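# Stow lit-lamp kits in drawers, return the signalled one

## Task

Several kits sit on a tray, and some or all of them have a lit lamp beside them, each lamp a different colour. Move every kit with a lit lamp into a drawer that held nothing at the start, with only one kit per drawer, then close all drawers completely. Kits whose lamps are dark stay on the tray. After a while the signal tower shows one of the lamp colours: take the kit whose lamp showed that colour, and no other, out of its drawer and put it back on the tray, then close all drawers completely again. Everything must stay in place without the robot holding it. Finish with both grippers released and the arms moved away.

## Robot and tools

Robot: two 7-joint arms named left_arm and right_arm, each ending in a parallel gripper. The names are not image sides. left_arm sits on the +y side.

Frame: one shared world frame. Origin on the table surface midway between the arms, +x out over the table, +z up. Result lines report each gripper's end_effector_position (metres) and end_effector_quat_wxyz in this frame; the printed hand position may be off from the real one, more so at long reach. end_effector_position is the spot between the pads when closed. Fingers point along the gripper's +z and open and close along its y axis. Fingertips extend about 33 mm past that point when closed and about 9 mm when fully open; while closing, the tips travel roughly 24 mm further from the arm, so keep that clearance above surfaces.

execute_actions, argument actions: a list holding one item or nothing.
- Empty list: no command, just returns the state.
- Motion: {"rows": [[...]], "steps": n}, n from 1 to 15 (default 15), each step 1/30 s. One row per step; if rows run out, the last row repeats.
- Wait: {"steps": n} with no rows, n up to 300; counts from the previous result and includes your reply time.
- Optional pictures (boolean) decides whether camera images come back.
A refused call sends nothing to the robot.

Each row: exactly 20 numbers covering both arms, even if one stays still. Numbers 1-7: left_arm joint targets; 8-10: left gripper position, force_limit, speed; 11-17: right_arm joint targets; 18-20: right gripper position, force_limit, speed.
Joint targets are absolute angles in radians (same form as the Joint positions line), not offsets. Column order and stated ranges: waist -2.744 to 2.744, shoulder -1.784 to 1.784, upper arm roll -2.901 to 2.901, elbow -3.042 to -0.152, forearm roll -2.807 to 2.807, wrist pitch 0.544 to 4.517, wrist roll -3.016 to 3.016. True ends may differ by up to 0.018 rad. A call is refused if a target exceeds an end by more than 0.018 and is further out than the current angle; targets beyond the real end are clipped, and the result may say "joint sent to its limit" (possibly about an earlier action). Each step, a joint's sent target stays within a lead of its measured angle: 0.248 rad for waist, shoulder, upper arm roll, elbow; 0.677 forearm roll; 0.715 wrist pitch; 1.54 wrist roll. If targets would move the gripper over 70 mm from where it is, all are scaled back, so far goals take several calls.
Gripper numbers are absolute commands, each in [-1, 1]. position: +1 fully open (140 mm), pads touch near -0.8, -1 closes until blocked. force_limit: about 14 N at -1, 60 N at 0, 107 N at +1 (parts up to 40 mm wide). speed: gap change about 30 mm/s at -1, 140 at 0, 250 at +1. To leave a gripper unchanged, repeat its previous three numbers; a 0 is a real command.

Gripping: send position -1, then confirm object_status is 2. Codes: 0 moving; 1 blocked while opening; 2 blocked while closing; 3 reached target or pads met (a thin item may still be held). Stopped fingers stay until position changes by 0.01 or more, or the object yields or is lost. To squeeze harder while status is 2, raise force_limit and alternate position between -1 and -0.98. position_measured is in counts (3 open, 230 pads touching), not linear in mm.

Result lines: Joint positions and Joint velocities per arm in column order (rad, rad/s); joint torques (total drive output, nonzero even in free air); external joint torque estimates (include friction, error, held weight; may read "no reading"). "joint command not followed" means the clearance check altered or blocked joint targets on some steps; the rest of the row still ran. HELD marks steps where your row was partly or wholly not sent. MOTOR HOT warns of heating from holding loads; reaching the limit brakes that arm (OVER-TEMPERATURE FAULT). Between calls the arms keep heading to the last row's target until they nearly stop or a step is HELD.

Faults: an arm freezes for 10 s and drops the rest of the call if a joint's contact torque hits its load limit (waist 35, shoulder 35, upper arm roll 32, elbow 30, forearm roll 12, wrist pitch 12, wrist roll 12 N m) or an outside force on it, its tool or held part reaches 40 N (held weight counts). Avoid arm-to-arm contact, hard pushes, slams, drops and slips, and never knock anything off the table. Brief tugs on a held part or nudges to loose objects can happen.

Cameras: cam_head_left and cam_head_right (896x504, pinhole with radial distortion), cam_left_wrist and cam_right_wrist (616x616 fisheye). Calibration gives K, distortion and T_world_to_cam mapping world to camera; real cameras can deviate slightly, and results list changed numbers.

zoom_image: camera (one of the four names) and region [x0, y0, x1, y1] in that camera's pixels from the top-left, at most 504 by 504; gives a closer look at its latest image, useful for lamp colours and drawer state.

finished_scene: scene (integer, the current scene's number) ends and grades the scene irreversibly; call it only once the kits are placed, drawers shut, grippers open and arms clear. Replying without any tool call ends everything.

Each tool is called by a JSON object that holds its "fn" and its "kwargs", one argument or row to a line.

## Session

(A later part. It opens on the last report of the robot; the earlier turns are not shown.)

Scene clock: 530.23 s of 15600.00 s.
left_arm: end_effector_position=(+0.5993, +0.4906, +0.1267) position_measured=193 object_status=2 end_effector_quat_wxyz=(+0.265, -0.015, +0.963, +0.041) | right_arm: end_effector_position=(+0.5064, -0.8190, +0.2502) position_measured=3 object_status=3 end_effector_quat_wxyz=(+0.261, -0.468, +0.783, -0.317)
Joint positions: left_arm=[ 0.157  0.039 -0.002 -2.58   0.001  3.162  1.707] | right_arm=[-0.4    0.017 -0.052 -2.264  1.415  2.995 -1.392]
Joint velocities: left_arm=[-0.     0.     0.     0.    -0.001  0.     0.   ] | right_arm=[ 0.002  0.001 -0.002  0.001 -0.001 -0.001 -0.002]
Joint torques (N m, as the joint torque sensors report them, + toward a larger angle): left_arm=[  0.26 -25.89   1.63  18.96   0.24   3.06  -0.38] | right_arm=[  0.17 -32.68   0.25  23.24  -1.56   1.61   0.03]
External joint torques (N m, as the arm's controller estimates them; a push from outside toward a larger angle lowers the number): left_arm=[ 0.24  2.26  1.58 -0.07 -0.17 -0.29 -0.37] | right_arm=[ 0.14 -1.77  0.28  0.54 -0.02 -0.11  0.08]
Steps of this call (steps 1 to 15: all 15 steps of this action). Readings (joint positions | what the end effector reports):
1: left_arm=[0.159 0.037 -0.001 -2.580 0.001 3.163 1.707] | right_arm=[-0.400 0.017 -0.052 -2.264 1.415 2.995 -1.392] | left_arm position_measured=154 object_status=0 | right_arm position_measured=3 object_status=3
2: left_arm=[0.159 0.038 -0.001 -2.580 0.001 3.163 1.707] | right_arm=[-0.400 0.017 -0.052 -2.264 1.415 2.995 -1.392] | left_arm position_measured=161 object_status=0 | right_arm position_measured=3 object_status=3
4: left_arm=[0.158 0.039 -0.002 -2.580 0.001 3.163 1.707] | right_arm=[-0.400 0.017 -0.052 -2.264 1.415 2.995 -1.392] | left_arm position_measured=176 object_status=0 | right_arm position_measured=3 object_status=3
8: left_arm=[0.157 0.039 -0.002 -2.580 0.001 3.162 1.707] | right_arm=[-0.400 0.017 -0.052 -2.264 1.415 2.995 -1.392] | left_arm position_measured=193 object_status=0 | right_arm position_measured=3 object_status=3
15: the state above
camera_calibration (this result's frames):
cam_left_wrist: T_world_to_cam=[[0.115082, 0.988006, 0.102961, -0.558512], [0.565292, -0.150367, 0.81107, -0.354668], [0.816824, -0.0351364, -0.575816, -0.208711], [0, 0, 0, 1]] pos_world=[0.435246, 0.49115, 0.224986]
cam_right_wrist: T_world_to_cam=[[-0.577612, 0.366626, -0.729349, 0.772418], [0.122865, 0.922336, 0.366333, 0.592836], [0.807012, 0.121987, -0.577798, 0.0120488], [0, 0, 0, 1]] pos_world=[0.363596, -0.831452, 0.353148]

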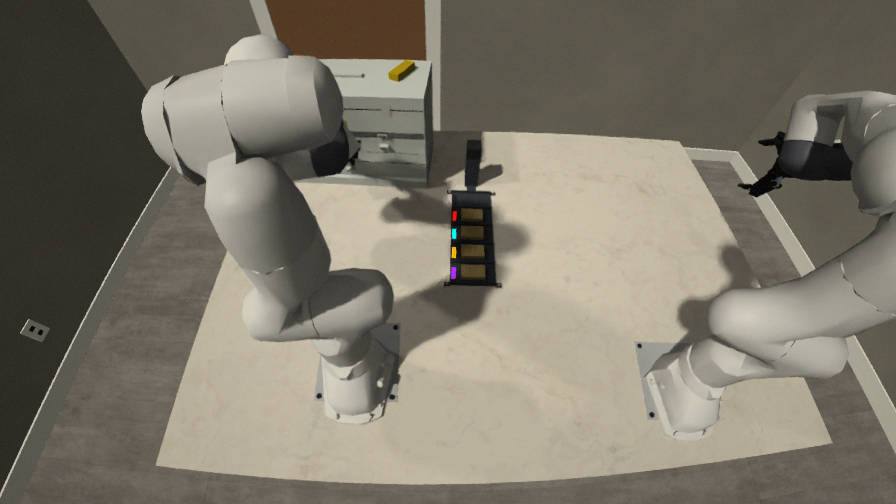

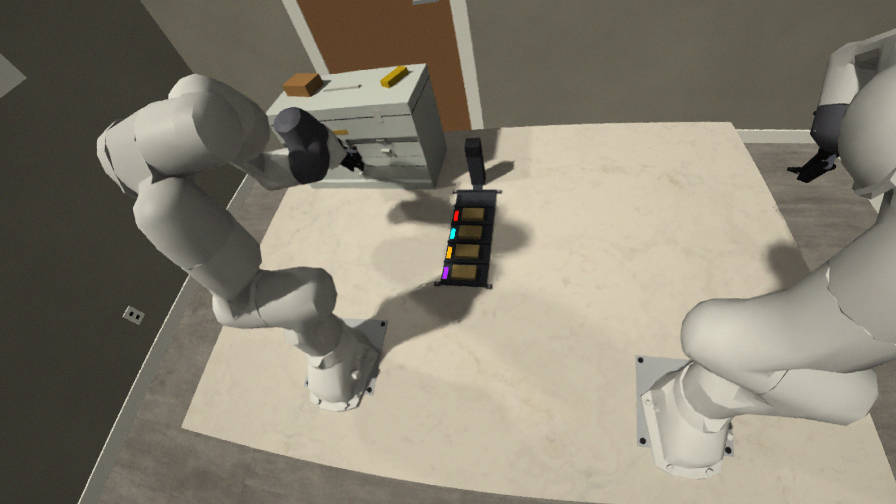

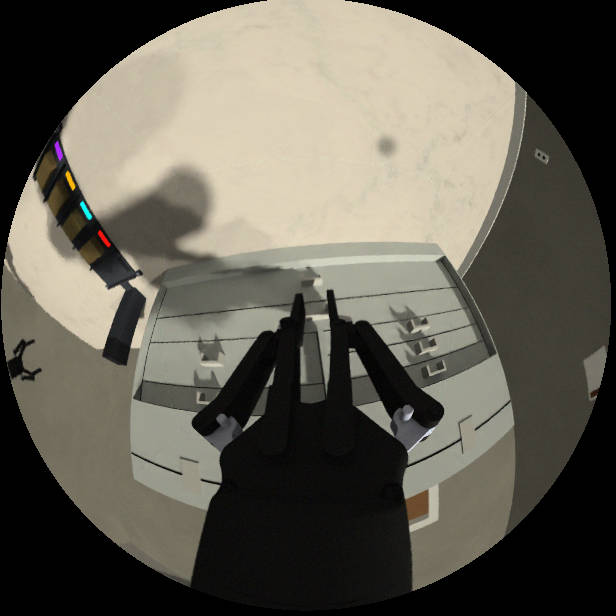

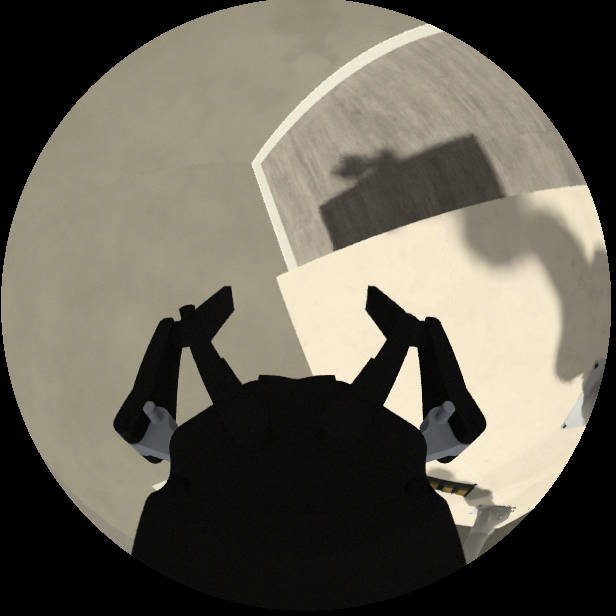

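{"fn": "execute_actions", "kwargs": {
  "actions": [
    {"rows":[[0.160,0.025,0,-2.598,0,3.170,1.707,-1,0,0, -0.4,0.017,-0.05,-2.264,1.415,2.995,-1.392,1,0,0],[0.162,0.011,0,-2.615,0,3.175,1.708,-1,0,0, -0.4,0.017,-0.05,-2.264,1.415,2.995,-1.392,1,0,0],[0.164,-0.003,0,-2.633,0,3.180,1.709,-1,0,0, -0.4,0.017,-0.05,-2.264,1.415,2.995,-1.392,1,0,0],[0.166,-0.016,0,-2.651,0,3.185,1.710,-1,0,0, -0.4,0.017,-0.05,-2.264,1.415,2.995,-1.392,1,0,0],[0.168,-0.030,0,-2.669,0,3.190,1.711,-1,0,0, -0.4,0.017,-0.05,-2.264,1.415,2.995,-1.392,1,0,0],[0.170,-0.044,0,-2.686,0,3.194,1.712,-1,0,0, -0.4,0.017,-0.05,-2.264,1.415,2.995,-1.392,1,0,0],[0.172,-0.058,0,-2.704,0,3.198,1.714,-1,0,0, -0.4,0.017,-0.05,-2.264,1.415,2.995,-1.392,1,0,0],[0.174,-0.073,0,-2.722,0,3.201,1.716,-1,0,0, -0.4,0.017,-0.05,-2.264,1.415,2.995,-1.392,1,0,0],[0.177,-0.087,0,-2.739,0,3.204,1.718,-1,0,0, -0.4,0.017,-0.05,-2.264,1.415,2.995,-1.392,1,0,0],[0.179,-0.102,0,-2.757,0,3.207,1.720,-1,0,0, -0.4,0.017,-0.05,-2.264,1.415,2.995,-1.392,1,0,0],[0.181,-0.117,0,-2.774,0,3.210,1.722,-1,0,0, -0.4,0.017,-0.05,-2.264,1.415,2.995,-1.392,1,0,0],[0.184,-0.132,0,-2.792,0,3.212,1.724,-1,0,0, -0.4,0.017,-0.05,-2.264,1.415,2.995,-1.392,1,0,0],[0.186,-0.146,0,-2.809,0,3.214,1.726,-1,0,0, -0.4,0.017,-0.05,-2.264,1.415,2.995,-1.392,1,0,0],[0.188,-0.161,0,-2.827,0,3.216,1.728,-1,0,0, -0.4,0.017,-0.05,-2.264,1.415,2.995,-1.392,1,0,0],[0.191,-0.179,0,-2.846,0,3.217,1.730,-1,0,0, -0.4,0.017,-0.05,-2.264,1.415,2.995,-1.392,1,0,0]],"steps":15}
  ],
  "pictures": false
}}

{"fn": "execute_actions", "kwargs": {
  "actions": [
    {"rows":[[0.194,-0.197,0,-2.865,0,3.218,1.732,-1,0,0, -0.4,0.017,-0.05,-2.264,1.415,2.995,-1.392,1,0,0],[0.197,-0.215,0,-2.884,0,3.219,1.734,-1,0,0, -0.4,0.017,-0.05,-2.264,1.415,2.995,-1.392,1,0,0],[0.200,-0.234,0,-2.903,0,3.219,1.736,-1,0,0, -0.4,0.017,-0.05,-2.264,1.415,2.995,-1.392,1,0,0],[0.203,-0.252,0,-2.921,0,3.220,1.738,-1,0,0, -0.4,0.017,-0.05,-2.264,1.415,2.995,-1.392,1,0,0],[0.206,-0.270,0,-2.940,0,3.220,1.740,-1,0,0, -0.4,0.017,-0.05,-2.264,1.415,2.995,-1.392,1,0,0],[0.208,-0.289,0,-2.959,0,3.220,1.742,-1,0,0, -0.4,0.017,-0.05,-2.264,1.415,2.995,-1.392,1,0,0],[0.211,-0.307,0,-2.978,0,3.220,1.744,-1,0,0, -0.4,0.017,-0.05,-2.264,1.415,2.995,-1.392,1,0,0]],"steps":15}
  ],
  "pictures": false
}}

{"fn": "execute_actions", "kwargs": {
  "actions": [
    {"rows":[[0.211,-0.305,0,-2.975,0,3.218,1.744,0.2,0,0.5, -0.4,0.017,-0.05,-2.264,1.415,2.995,-1.392,1,0,0]],"steps":10}
  ],
  "pictures": false
}}

{"fn": "execute_actions", "kwargs": {
  "actions": [
    {"rows":[[0.1,-0.75,0,-2.98,0,2.75,1.6,0.36,0,0.5, -0.4,0.017,-0.05,-2.264,1.415,2.995,-1.392,1,0,0]],"steps":15}
  ],
  "pictures": false
}}

{"fn": "execute_actions", "kwargs": {
  "actions": [
    {"steps":15}
  ]
}}

Scene clock: 581.93 s of 15600.00 s.
left_arm: end_effector_position=(+0.5268, +0.4941, +0.1278) position_measured=193 object_status=2 end_effector_quat_wxyz=(+0.264, -0.025, +0.963, +0.046) | right_arm: end_effector_position=(+0.5064, -0.8190, +0.2502) position_measured=3 object_status=3 end_effector_quat_wxyz=(+0.261, -0.468, +0.783, -0.317)
Joint positions: left_arm=[ 0.185 -0.143 -0.001 -2.804  0.001  3.204  1.716] | right_arm=[-0.4    0.017 -0.052 -2.264  1.415  2.995 -1.392]
Joint velocities: left_arm=[ 0.077 -0.455  0.01  -0.518 -0.     0.06   0.042] | right_arm=[-0.    -0.001  0.001  0.     0.001 -0.001 -0.   ]
Joint torques (N m, as the joint torque sensors report them, + toward a larger angle): left_arm=[ -0.05 -19.99  -0.46  18.23   0.29   3.76  -0.03] | right_arm=[  0.35 -32.74  -0.07  23.5   -1.53   1.63   0.05]
External joint torques (N m, as the arm's controller estimates them; a push from outside toward a larger angle lowers the number): left_arm=[ 0.25 -1.38 -0.15 -2.78 -0.05  0.24 -0.02] | right_arm=[ 0.29 -1.62 -0.08  0.67  0.02 -0.1   0.09]
Steps of this call (steps 1 to 15: the robot went on to your last target; steps 16 to 90: nothing new was sent; then 48.20 s passed at rest; steps 91 to 105: all 15 steps of this action). Readings (joint positions | what the end effector reports):
91: left_arm=[0.157 0.036 -0.002 -2.584 0.001 3.164 1.707] | right_arm=[-0.400 0.017 -0.052 -2.264 1.415 2.995 -1.392] | left_arm position_measured=193 object_status=2 | right_arm position_measured=3 object_status=3
92: left_arm=[0.157 0.031 -0.002 -2.591 0.001 3.165 1.707] | right_arm=[-0.400 0.017 -0.052 -2.264 1.415 2.995 -1.392] | left_arm position_measured=193 object_status=2 | right_arm position_measured=3 object_status=3
94: left_arm=[0.160 0.011 -0.002 -2.617 0.001 3.171 1.707] | right_arm=[-0.400 0.017 -0.052 -2.264 1.415 2.995 -1.392] | left_arm position_measured=193 object_status=2 | right_arm position_measured=3 object_status=3
98: left_arm=[0.168 -0.041 -0.002 -2.682 0.001 3.184 1.708] | right_arm=[-0.400 0.017 -0.052 -2.264 1.415 2.995 -1.392] | left_arm position_measured=193 object_status=2 | right_arm position_measured=3 object_status=3
105: the state above

Scene clock: 582.43 s of 15600.00 s.
left_arm: end_effector_position=(+0.4713, +0.4966, +0.1286) position_measured=193 object_status=2 end_effector_quat_wxyz=(+0.265, -0.029, +0.962, +0.053) | right_arm: end_effector_position=(+0.5064, -0.8190, +0.2502) position_measured=3 object_status=3 end_effector_quat_wxyz=(+0.261, -0.468, +0.783, -0.317)
Joint positions: left_arm=[ 0.212 -0.303  0.    -2.973  0.001  3.217  1.736] | right_arm=[-0.4    0.017 -0.052 -2.264  1.415  2.995 -1.392]
Joint velocities: left_arm=[ 0.001 -0.011  0.    -0.012 -0.001  0.004  0.015] | right_arm=[-0.  0.  0.  0. -0.  0.  0.]
Joint torques (N m, as the joint torque sensors report them, + toward a larger angle): left_arm=[ -0.54 -16.67  -1.05  15.98   0.27   3.78   0.29] | right_arm=[ -0.17 -32.78   0.04  23.19  -1.53   1.65   0.02]
External joint torques (N m, as the arm's controller estimates them; a push from outside toward a larger angle lowers the number): left_arm=[-0.51 -1.52 -0.73 -2.29 -0.11  0.45  0.29] | right_arm=[-0.16 -1.91  0.12  0.55  0.   -0.08  0.06]
Steps of this call (steps 1 to 15: all 15 steps of this action). Readings (joint positions | what the end effector reports):
1: left_arm=[0.187 -0.159 -0.001 -2.823 0.001 3.206 1.718] | right_arm=[-0.400 0.017 -0.052 -2.264 1.415 2.995 -1.392] | left_arm position_measured=193 object_status=2 | right_arm position_measured=3 object_status=3
2: left_arm=[0.190 -0.176 -0.001 -2.841 0.001 3.208 1.720] | right_arm=[-0.400 0.017 -0.052 -2.264 1.415 2.995 -1.392] | left_arm position_measured=193 object_status=2 | right_arm position_measured=3 object_status=3
4: left_arm=[0.196 -0.211 -0.001 -2.879 0.001 3.211 1.723] | right_arm=[-0.400 0.017 -0.052 -2.264 1.415 2.995 -1.392] | left_arm position_measured=193 object_status=2 | right_arm position_measured=3 object_status=3
8: left_arm=[0.208 -0.280 0.000 -2.949 0.001 3.215 1.730] | right_arm=[-0.400 0.017 -0.052 -2.264 1.415 2.995 -1.392] | left_arm position_measured=193 object_status=2 | right_arm position_measured=3 object_status=3
15: the state above

Scene clock: 582.77 s of 15600.00 s.
left_arm: end_effector_position=(+0.4704, +0.4965, +0.1278) position_measured=104 object_status=0 end_effector_quat_wxyz=(+0.264, -0.028, +0.963, +0.053) | right_arm: end_effector_position=(+0.5064, -0.8190, +0.2502) position_measured=3 object_status=3 end_effector_quat_wxyz=(+0.261, -0.468, +0.783, -0.317)
Joint positions: left_arm=[ 0.212 -0.303  0.    -2.975  0.001  3.217  1.737] | right_arm=[-0.4    0.017 -0.052 -2.264  1.415  2.995 -1.392]
Joint velocities: left_arm=[-0.001  0.001 -0.     0.001  0.002 -0.001  0.   ] | right_arm=[-0.001  0.    -0.     0.001 -0.001 -0.    -0.001]
Joint torques (N m, as the joint torque sensors report them, + toward a larger angle): left_arm=[ -1.15 -15.72  -0.02  17.87   0.27   3.6    0.4 ] | right_arm=[  0.03 -33.17  -0.1   23.42  -1.54   1.64   0.03]
External joint torques (N m, as the arm's controller estimates them; a push from outside toward a larger angle lowers the number): left_arm=[-1.17 -0.52  0.25 -0.28 -0.11  0.29  0.41] | right_arm=[ 0.   -2.18 -0.07  0.67  0.01 -0.08  0.07]
Steps of this call (steps 1 to 10: all 10 steps of this action). Readings (joint positions | what the end effector reports):
1: left_arm=[0.212 -0.303 0.000 -2.973 0.001 3.217 1.737] | right_arm=[-0.400 0.017 -0.052 -2.264 1.415 2.995 -1.392] | left_arm position_measured=193 object_status=0 | right_arm position_measured=3 object_status=3
2: left_arm=[0.212 -0.303 0.000 -2.973 0.001 3.217 1.737] | right_arm=[-0.400 0.017 -0.052 -2.264 1.415 2.995 -1.392] | left_arm position_measured=191 object_status=0 | right_arm position_measured=3 object_status=3
4: left_arm=[0.212 -0.303 0.000 -2.974 0.001 3.217 1.737] | right_arm=[-0.400 0.017 -0.052 -2.264 1.415 2.995 -1.392] | left_arm position_measured=164 object_status=0 | right_arm position_measured=3 object_status=3
8: left_arm=[0.212 -0.303 0.000 -2.975 0.001 3.217 1.737] | right_arm=[-0.400 0.017 -0.052 -2.264 1.415 2.995 -1.392] | left_arm position_measured=121 object_status=0 | right_arm position_measured=3 object_status=3
10: the state above

Scene clock: 583.27 s of 15600.00 s.
left_arm: end_effector_position=(+0.4479, +0.4421, +0.2247) position_measured=84 object_status=3 end_effector_quat_wxyz=(+0.270, -0.026, +0.962, +0.024) | right_arm: end_effector_position=(+0.5064, -0.8190, +0.2502) position_measured=3 object_status=3 end_effector_quat_wxyz=(+0.261, -0.468, +0.783, -0.317)
Joint positions: left_arm=[ 0.103 -0.747 -0.001 -2.978 -0.     2.78   1.633] | right_arm=[-0.4    0.017 -0.052 -2.264  1.415  2.995 -1.392]
Joint velocities: left_arm=[ 0.    -0.004 -0.001 -0.012  0.001 -0.16  -0.087] | right_arm=[-0.    -0.    -0.     0.001 -0.    -0.    -0.001]
Joint torques (N m, as the joint torque sensors report them, + toward a larger angle): left_arm=[-2.17 -6.38  0.41 22.97  0.9   2.93 -0.24] | right_arm=[ -0.19 -33.03  -0.24  22.81  -1.51   1.64   0.07]
External joint torques (N m, as the arm's controller estimates them; a push from outside toward a larger angle lowers the number): left_arm=[-2.2  -0.31  1.03 -1.03  0.25 -0.49 -0.23] | right_arm=[-0.11 -1.94 -0.1   0.01  0.04 -0.11  0.12]
Steps of this call (steps 1 to 15: all 15 steps of this action). Readings (joint positions | what the end effector reports):
1: left_arm=[0.191 -0.344 0.005 -2.981 -0.000 3.149 1.727] | right_arm=[-0.400 0.017 -0.052 -2.264 1.415 2.995 -1.392] | left_arm position_measured=104 object_status=0 | right_arm position_measured=3 object_status=3
2: left_arm=[0.163 -0.415 0.004 -2.987 -0.000 3.075 1.715] | right_arm=[-0.400 0.017 -0.052 -2.264 1.415 2.995 -1.392] | left_arm position_measured=95 object_status=0 | right_arm position_measured=3 object_status=3
4: left_arm=[0.126 -0.571 -0.000 -2.985 -0.000 2.968 1.693] | right_arm=[-0.400 0.017 -0.052 -2.264 1.415 2.995 -1.392] | left_arm position_measured=84 object_status=0 | right_arm position_measured=3 object_status=3
8: left_arm=[0.106 -0.729 -0.001 -2.970 -0.000 2.858 1.663] | right_arm=[-0.400 0.017 -0.052 -2.264 1.415 2.995 -1.392] | left_arm position_measured=84 object_status=0 | right_arm position_measured=3 object_status=3
15: the state above

Scene clock: 583.77 s of 15600.00 s.
left_arm: end_effector_position=(+0.4422, +0.4413, +0.2189) position_measured=84 object_status=3 end_effector_quat_wxyz=(+0.259, -0.037, +0.965, +0.021) | right_arm: end_effector_position=(+0.5064, -0.8190, +0.2502) position_measured=3 object_status=3 end_effector_quat_wxyz=(+0.261, -0.468, +0.783, -0.317)
Joint positions: left_arm=[ 0.103 -0.748 -0.001 -2.979 -0.     2.755  1.612] | right_arm=[-0.4    0.017 -0.052 -2.264  1.415  2.995 -1.392]
Joint velocities: left_arm=[-0.     0.    -0.001 -0.001 -0.001 -0.007 -0.016] | right_arm=[-0.001  0.001  0.001 -0.001 -0.002 -0.    -0.001]
Joint torques (N m, as the joint torque sensors report them, + toward a larger angle): left_arm=[-1.62 -7.43  0.37 21.97  0.84  2.79 -0.35] | right_arm=[ -0.18 -32.71  -0.15  22.93  -1.54   1.65   0.02]
External joint torques (N m, as the arm's controller estimates them; a push from outside toward a larger angle lowers the number): left_arm=[-1.62 -1.56  1.01 -1.66  0.18 -0.52 -0.34] | right_arm=[-0.11 -1.78 -0.02  0.27 -0.01 -0.09  0.06]
Steps of this call (steps 1 to 15: the robot went on to your last target). Readings (joint positions | what the end effector reports):
1: left_arm=[0.103 -0.747 -0.001 -2.978 -0.000 2.775 1.630] | right_arm=[-0.400 0.017 -0.052 -2.264 1.415 2.995 -1.392] | left_arm position_measured=84 object_status=3 | right_arm position_measured=3 object_status=3
2: left_arm=[0.103 -0.747 -0.001 -2.979 -0.000 2.771 1.628] | right_arm=[-0.400 0.017 -0.052 -2.264 1.415 2.995 -1.392] | left_arm position_measured=84 object_status=3 | right_arm position_measured=3 object_status=3
4: left_arm=[0.103 -0.748 -0.001 -2.979 -0.000 2.766 1.623] | right_arm=[-0.400 0.017 -0.052 -2.264 1.415 2.995 -1.392] | left_arm position_measured=84 object_status=3 | right_arm position_measured=3 object_status=3
8: left_arm=[0.103 -0.748 -0.001 -2.979 -0.000 2.759 1.618] | right_arm=[-0.400 0.017 -0.052 -2.264 1.415 2.995 -1.392] | left_arm position_measured=84 object_status=3 | right_arm position_measured=3 object_status=3
15: the state above
camera_calibration (this result's frames):
cam_left_wrist: T_world_to_cam=[[0.0850916, 0.995031, 0.0517064, -0.479861], [0.578329, -0.0915817, 0.810647, -0.379658], [0.811354, -0.0390759, -0.583248, -0.0232515], [0, 0, 0, 1]] pos_world=[0.279265, 0.441798, 0.319019]
cam_right_wrist: T_world_to_cam=[[-0.577614, 0.366623, -0.729349, 0.772417], [0.122861, 0.922337, 0.366333, 0.592836], [0.807011, 0.121991, -0.577798, 0.0120504], [0, 0, 0, 1]] pos_world=[0.363598, -0.83145, 0.353148]

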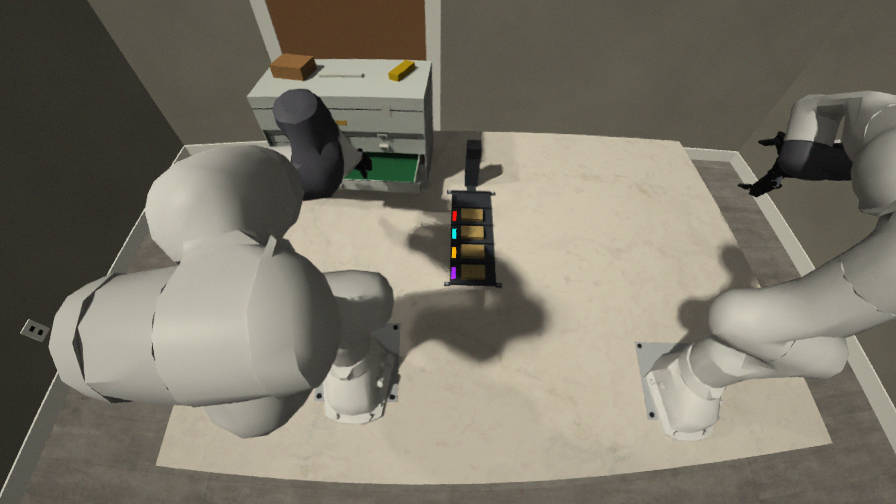

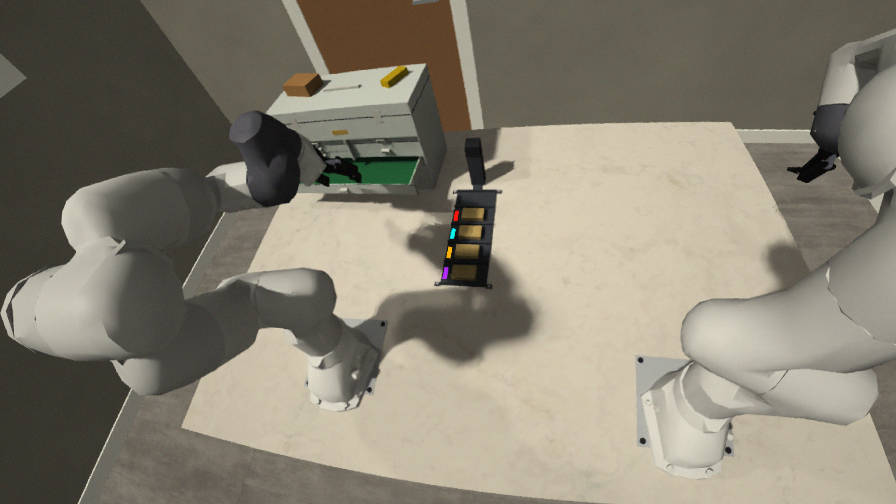

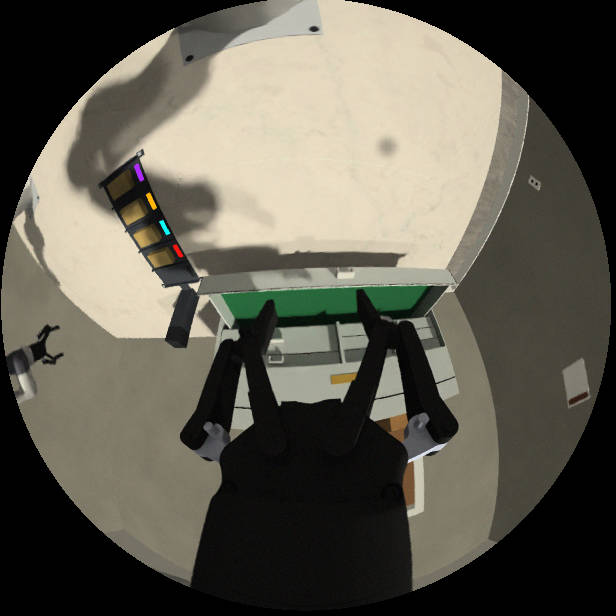

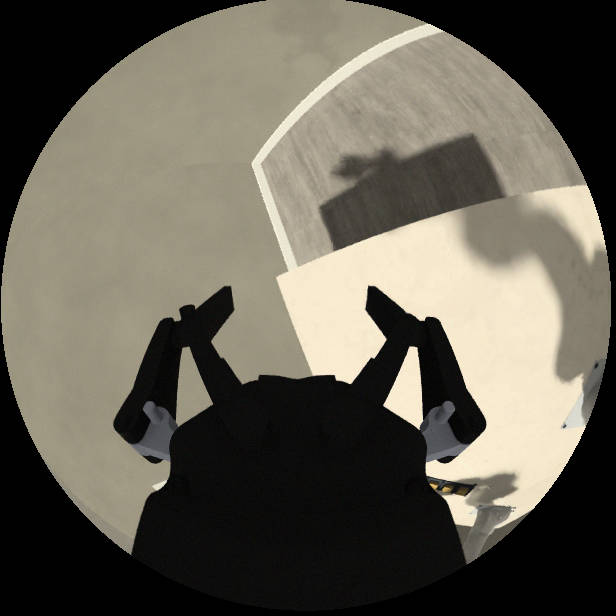

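{"fn": "execute_actions", "kwargs": {
  "actions": [
    {"rows":[[-0.594,-0.75,0,-2.98,0,2.6,1.03,0.36,0,0.5, -0.4,0.017,-0.05,-2.264,1.415,2.995,-1.392,1,0,0]],"steps":14}
  ],
  "pictures": false
}}

{"fn": "execute_actions", "kwargs": {
  "actions": [
    {"rows":[[-0.594,0.1455,0,-2.2125,0,2.362,1.022,0.36,0,0.5, -0.4,0.017,-0.05,-2.264,1.415,2.995,-1.392,1,0,0]],"steps":15}
  ],
  "pictures": false
}}

{"fn": "execute_actions", "kwargs": {
  "actions": [
    {"steps":40}
  ]
}}

{"fn": "zoom_image", "kwargs": {
  "camera": "cam_left_wrist",
  "region": [160, 150, 460, 400]
}}

Scene clock: 608.27 s of 15600.00 s.
left_arm: end_effector_position=(+0.3558, +0.1824, +0.1910) position_measured=84 object_status=3 end_effector_quat_wxyz=(+0.178, +0.096, +0.976, -0.084) | right_arm: end_effector_position=(+0.5064, -0.8190, +0.2502) position_measured=3 object_status=3 end_effector_quat_wxyz=(+0.261, -0.468, +0.783, -0.317)
Joint positions: left_arm=[-0.555 -0.749 -0.002 -2.978 -0.001  2.626  1.226] | right_arm=[-0.4    0.017 -0.052 -2.264  1.415  2.995 -1.392]
Joint velocities: left_arm=[-0.555  0.    -0.008 -0.002 -0.    -0.133 -0.625] | right_arm=[ 0.001 -0.001  0.001 -0.     0.001  0.001  0.   ]
Joint torques (N m, as the joint torque sensors report them, + toward a larger angle): left_arm=[ 3.27 -7.01  2.53 21.93  1.08  2.67 -0.5 ] | right_arm=[  0.32 -32.7   -0.12  22.86  -1.54   1.64   0.  ]
External joint torques (N m, as the arm's controller estimates them; a push from outside toward a larger angle lowers the number): left_arm=[-1.84 -1.19 -0.3  -1.29  0.88 -0.52 -0.49] | right_arm=[ 0.25 -1.64 -0.13  0.11  0.   -0.09  0.04]
Steps of this call (steps 1 to 15: the robot went on to your last target; steps 16 to 90: nothing new was sent; then 21.03 s passed at rest; steps 91 to 104: all 14 steps of this action). Readings (joint positions | what the end effector reports):
91: left_arm=[0.070 -0.749 0.006 -2.978 -0.001 2.740 1.574] | right_arm=[-0.400 0.017 -0.052 -2.264 1.415 2.995 -1.392] | left_arm position_measured=84 object_status=3 | right_arm position_measured=3 object_status=3
92: left_arm=[0.022 -0.749 0.006 -2.978 -0.001 2.725 1.540] | right_arm=[-0.400 0.017 -0.052 -2.264 1.415 2.995 -1.392] | left_arm position_measured=84 object_status=3 | right_arm position_measured=3 object_status=3
94: left_arm=[-0.077 -0.749 0.004 -2.978 -0.001 2.700 1.477] | right_arm=[-0.400 0.017 -0.052 -2.264 1.415 2.995 -1.392] | left_arm position_measured=84 object_status=3 | right_arm position_measured=3 object_status=3
98: left_arm=[-0.285 -0.749 0.003 -2.978 -0.001 2.663 1.368] | right_arm=[-0.400 0.017 -0.052 -2.264 1.415 2.995 -1.392] | left_arm position_measured=84 object_status=3 | right_arm position_measured=3 object_status=3
104: the state above

Scene clock: 608.77 s of 15600.00 s.
left_arm: end_effector_position=(+0.4659, +0.0922, +0.1003) position_measured=84 object_status=3 end_effector_quat_wxyz=(+0.006, +0.038, +0.999, -0.004) | right_arm: end_effector_position=(+0.5064, -0.8190, +0.2502) position_measured=3 object_status=3 end_effector_quat_wxyz=(+0.261, -0.468, +0.783, -0.317)
Joint positions: left_arm=[-0.591  0.138 -0.002 -2.229 -0.001  2.381  1.068] | right_arm=[-0.4    0.017 -0.052 -2.264  1.415  2.995 -1.392]
Joint velocities: left_arm=[-0.     0.293  0.     0.052  0.    -0.133 -0.131] | right_arm=[ 0.001 -0.    -0.001 -0.    -0.001  0.     0.001]
Joint torques (N m, as the joint torque sensors report them, + toward a larger angle): left_arm=[ -2.05 -43.79   1.48  27.86   1.16   3.05  -0.49] | right_arm=[  0.19 -32.58   0.28  23.31  -1.53   1.67   0.03]
External joint torques (N m, as the arm's controller estimates them; a push from outside toward a larger angle lowers the number): left_arm=[-2.11  2.33  1.29 -0.08  0.56 -0.51 -0.49] | right_arm=[ 0.07 -1.54  0.22  0.53  0.02 -0.05  0.07]
Steps of this call (steps 1 to 15: all 15 steps of this action). Readings (joint positions | what the end effector reports):
1: left_arm=[-0.568 -0.695 -0.002 -2.925 -0.002 2.579 1.206] | right_arm=[-0.400 0.017 -0.052 -2.264 1.415 2.995 -1.392] | left_arm position_measured=84 object_status=3 | right_arm position_measured=3 object_status=3
2: left_arm=[-0.576 -0.614 -0.002 -2.844 -0.002 2.540 1.187] | right_arm=[-0.400 0.017 -0.052 -2.264 1.415 2.995 -1.392] | left_arm position_measured=84 object_status=3 | right_arm position_measured=3 object_status=3
4: left_arm=[-0.585 -0.457 -0.002 -2.683 -0.001 2.483 1.156] | right_arm=[-0.400 0.017 -0.052 -2.264 1.415 2.995 -1.392] | left_arm position_measured=84 object_status=3 | right_arm position_measured=3 object_status=3
8: left_arm=[-0.590 -0.147 -0.002 -2.361 -0.001 2.421 1.111] | right_arm=[-0.400 0.017 -0.052 -2.264 1.415 2.995 -1.392] | left_arm position_measured=84 object_status=3 | right_arm position_measured=3 object_status=3
15: the state above

Scene clock: 610.10 s of 15600.00 s.
left_arm: end_effector_position=(+0.4671, +0.0913, +0.1007) position_measured=84 object_status=3 end_effector_quat_wxyz=(+0.002, +0.018, +1.000, -0.002) | right_arm: end_effector_position=(+0.5064, -0.8190, +0.2502) position_measured=3 object_status=3 end_effector_quat_wxyz=(+0.261, -0.468, +0.783, -0.317)
Joint positions: left_arm=[-0.591  0.147 -0.002 -2.214 -0.001  2.366  1.029] | right_arm=[-0.4    0.017 -0.052 -2.264  1.415  2.995 -1.392]
Joint velocities: left_arm=[-0.002  0.002  0.     0.    -0.001  0.001 -0.001] | right_arm=[ 0.001 -0.001  0.001 -0.     0.    -0.     0.   ]
Joint torques (N m, as the joint torque sensors report them, + toward a larger angle): left_arm=[ -2.32 -35.19   2.54  21.24   0.99   1.86  -0.24] | right_arm=[ -0.23 -32.72   0.01  23.08  -1.54   1.6    0.04]
External joint torques (N m, as the arm's controller estimates them; a push from outside toward a larger angle lowers the number): left_arm=[-2.25 -1.05  2.48 -0.21  0.43 -0.58 -0.24] | right_arm=[-0.32 -1.73 -0.03  0.35  0.   -0.12  0.09]
Steps of this call (steps 1 to 30: the robot went on to your last target; steps 31 to 40: nothing new was sent). Readings (joint positions | what the end effector reports):
1: left_arm=[-0.591 0.145 -0.002 -2.227 -0.001 2.377 1.064] | right_arm=[-0.400 0.017 -0.052 -2.264 1.415 2.995 -1.392] | left_arm position_measured=84 object_status=3 | right_arm position_measured=3 object_status=3
2: left_arm=[-0.591 0.148 -0.002 -2.225 -0.001 2.375 1.061] | right_arm=[-0.400 0.017 -0.052 -2.264 1.415 2.995 -1.392] | left_arm position_measured=84 object_status=3 | right_arm position_measured=3 object_status=3
4: left_arm=[-0.591 0.148 -0.002 -2.220 -0.001 2.372 1.054] | right_arm=[-0.400 0.017 -0.052 -2.264 1.415 2.995 -1.392] | left_arm position_measured=84 object_status=3 | right_arm position_measured=3 object_status=3
8: left_arm=[-0.591 0.147 -0.002 -2.214 -0.001 2.369 1.045] | right_arm=[-0.400 0.017 -0.052 -2.264 1.415 2.995 -1.392] | left_arm position_measured=84 object_status=3 | right_arm position_measured=3 object_status=3
40: the state above
All arms were judged still, so your last target was given up. Only a new action makes them travel on or press farther. Fingers that are still opening or closing keep moving.
camera_calibration (this result's frames):
cam_left_wrist: T_world_to_cam=[[0.195147, 0.978998, -0.0589905, -0.166419], [0.893082, -0.152518, 0.423253, -0.432737], [0.405367, -0.13528, -0.904089, 0.104661], [0, 0, 0, 1]] pos_world=[0.37652, 0.111083, 0.267963]
cam_right_wrist: T_world_to_cam=[[-0.577615, 0.366622, -0.729348, 0.772416], [0.122859, 0.922337, 0.366333, 0.592835], [0.807011, 0.121993, -0.577798, 0.0120513], [0, 0, 0, 1]] pos_world=[0.363599, -0.831449, 0.353148]

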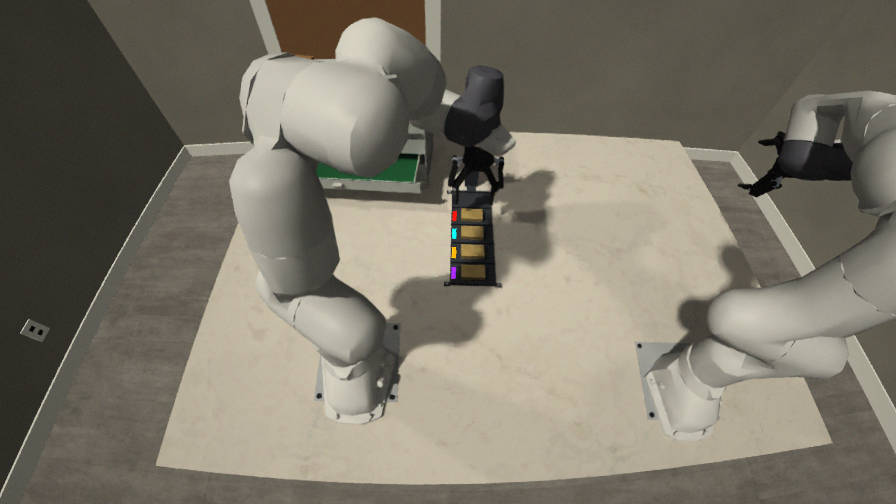

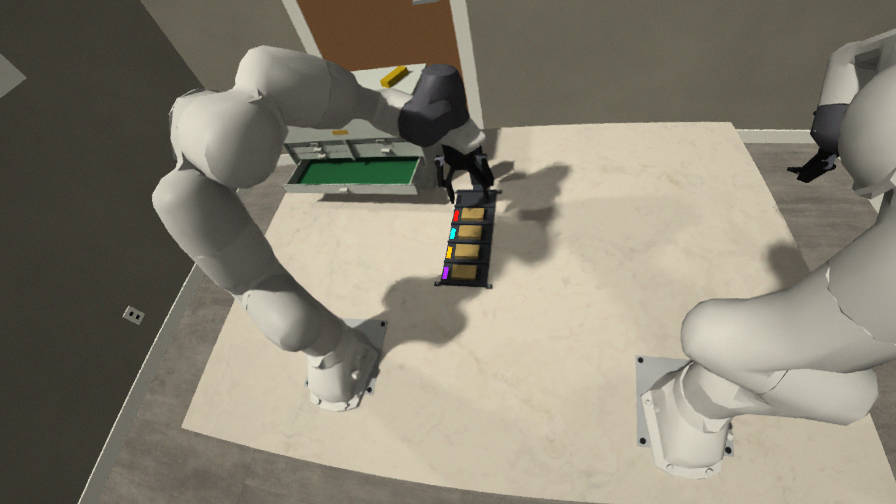

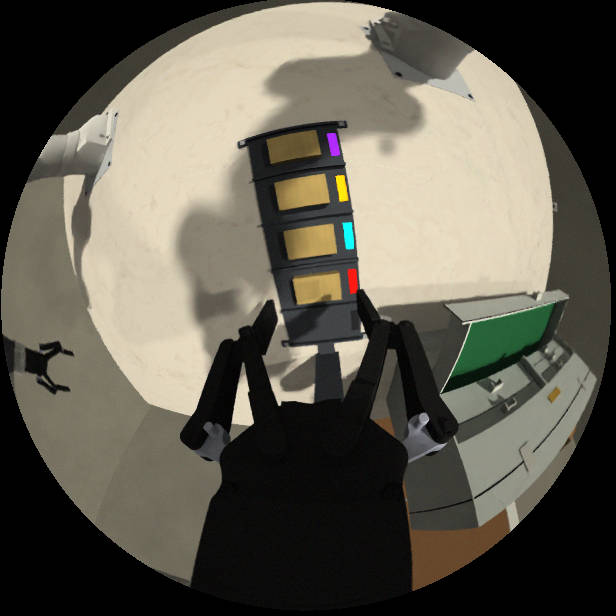

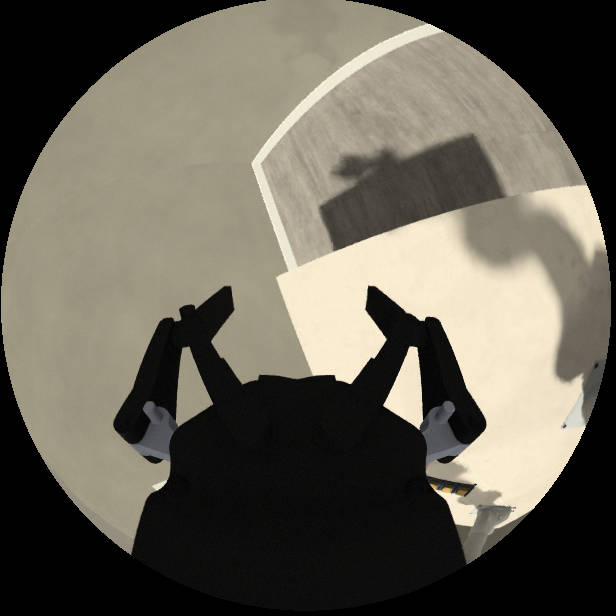

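Region (160, 150, 460, 400) of cam_left_wrist's 616x616 image, scaled by 1.680, with more detail than that image has.

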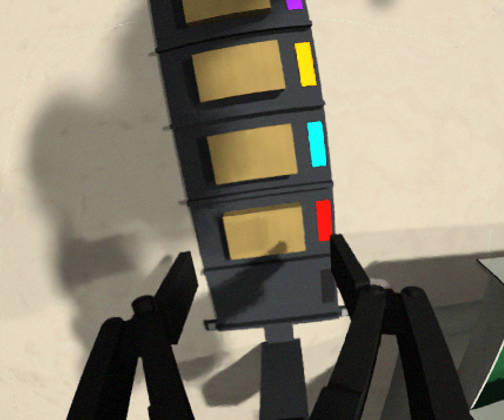

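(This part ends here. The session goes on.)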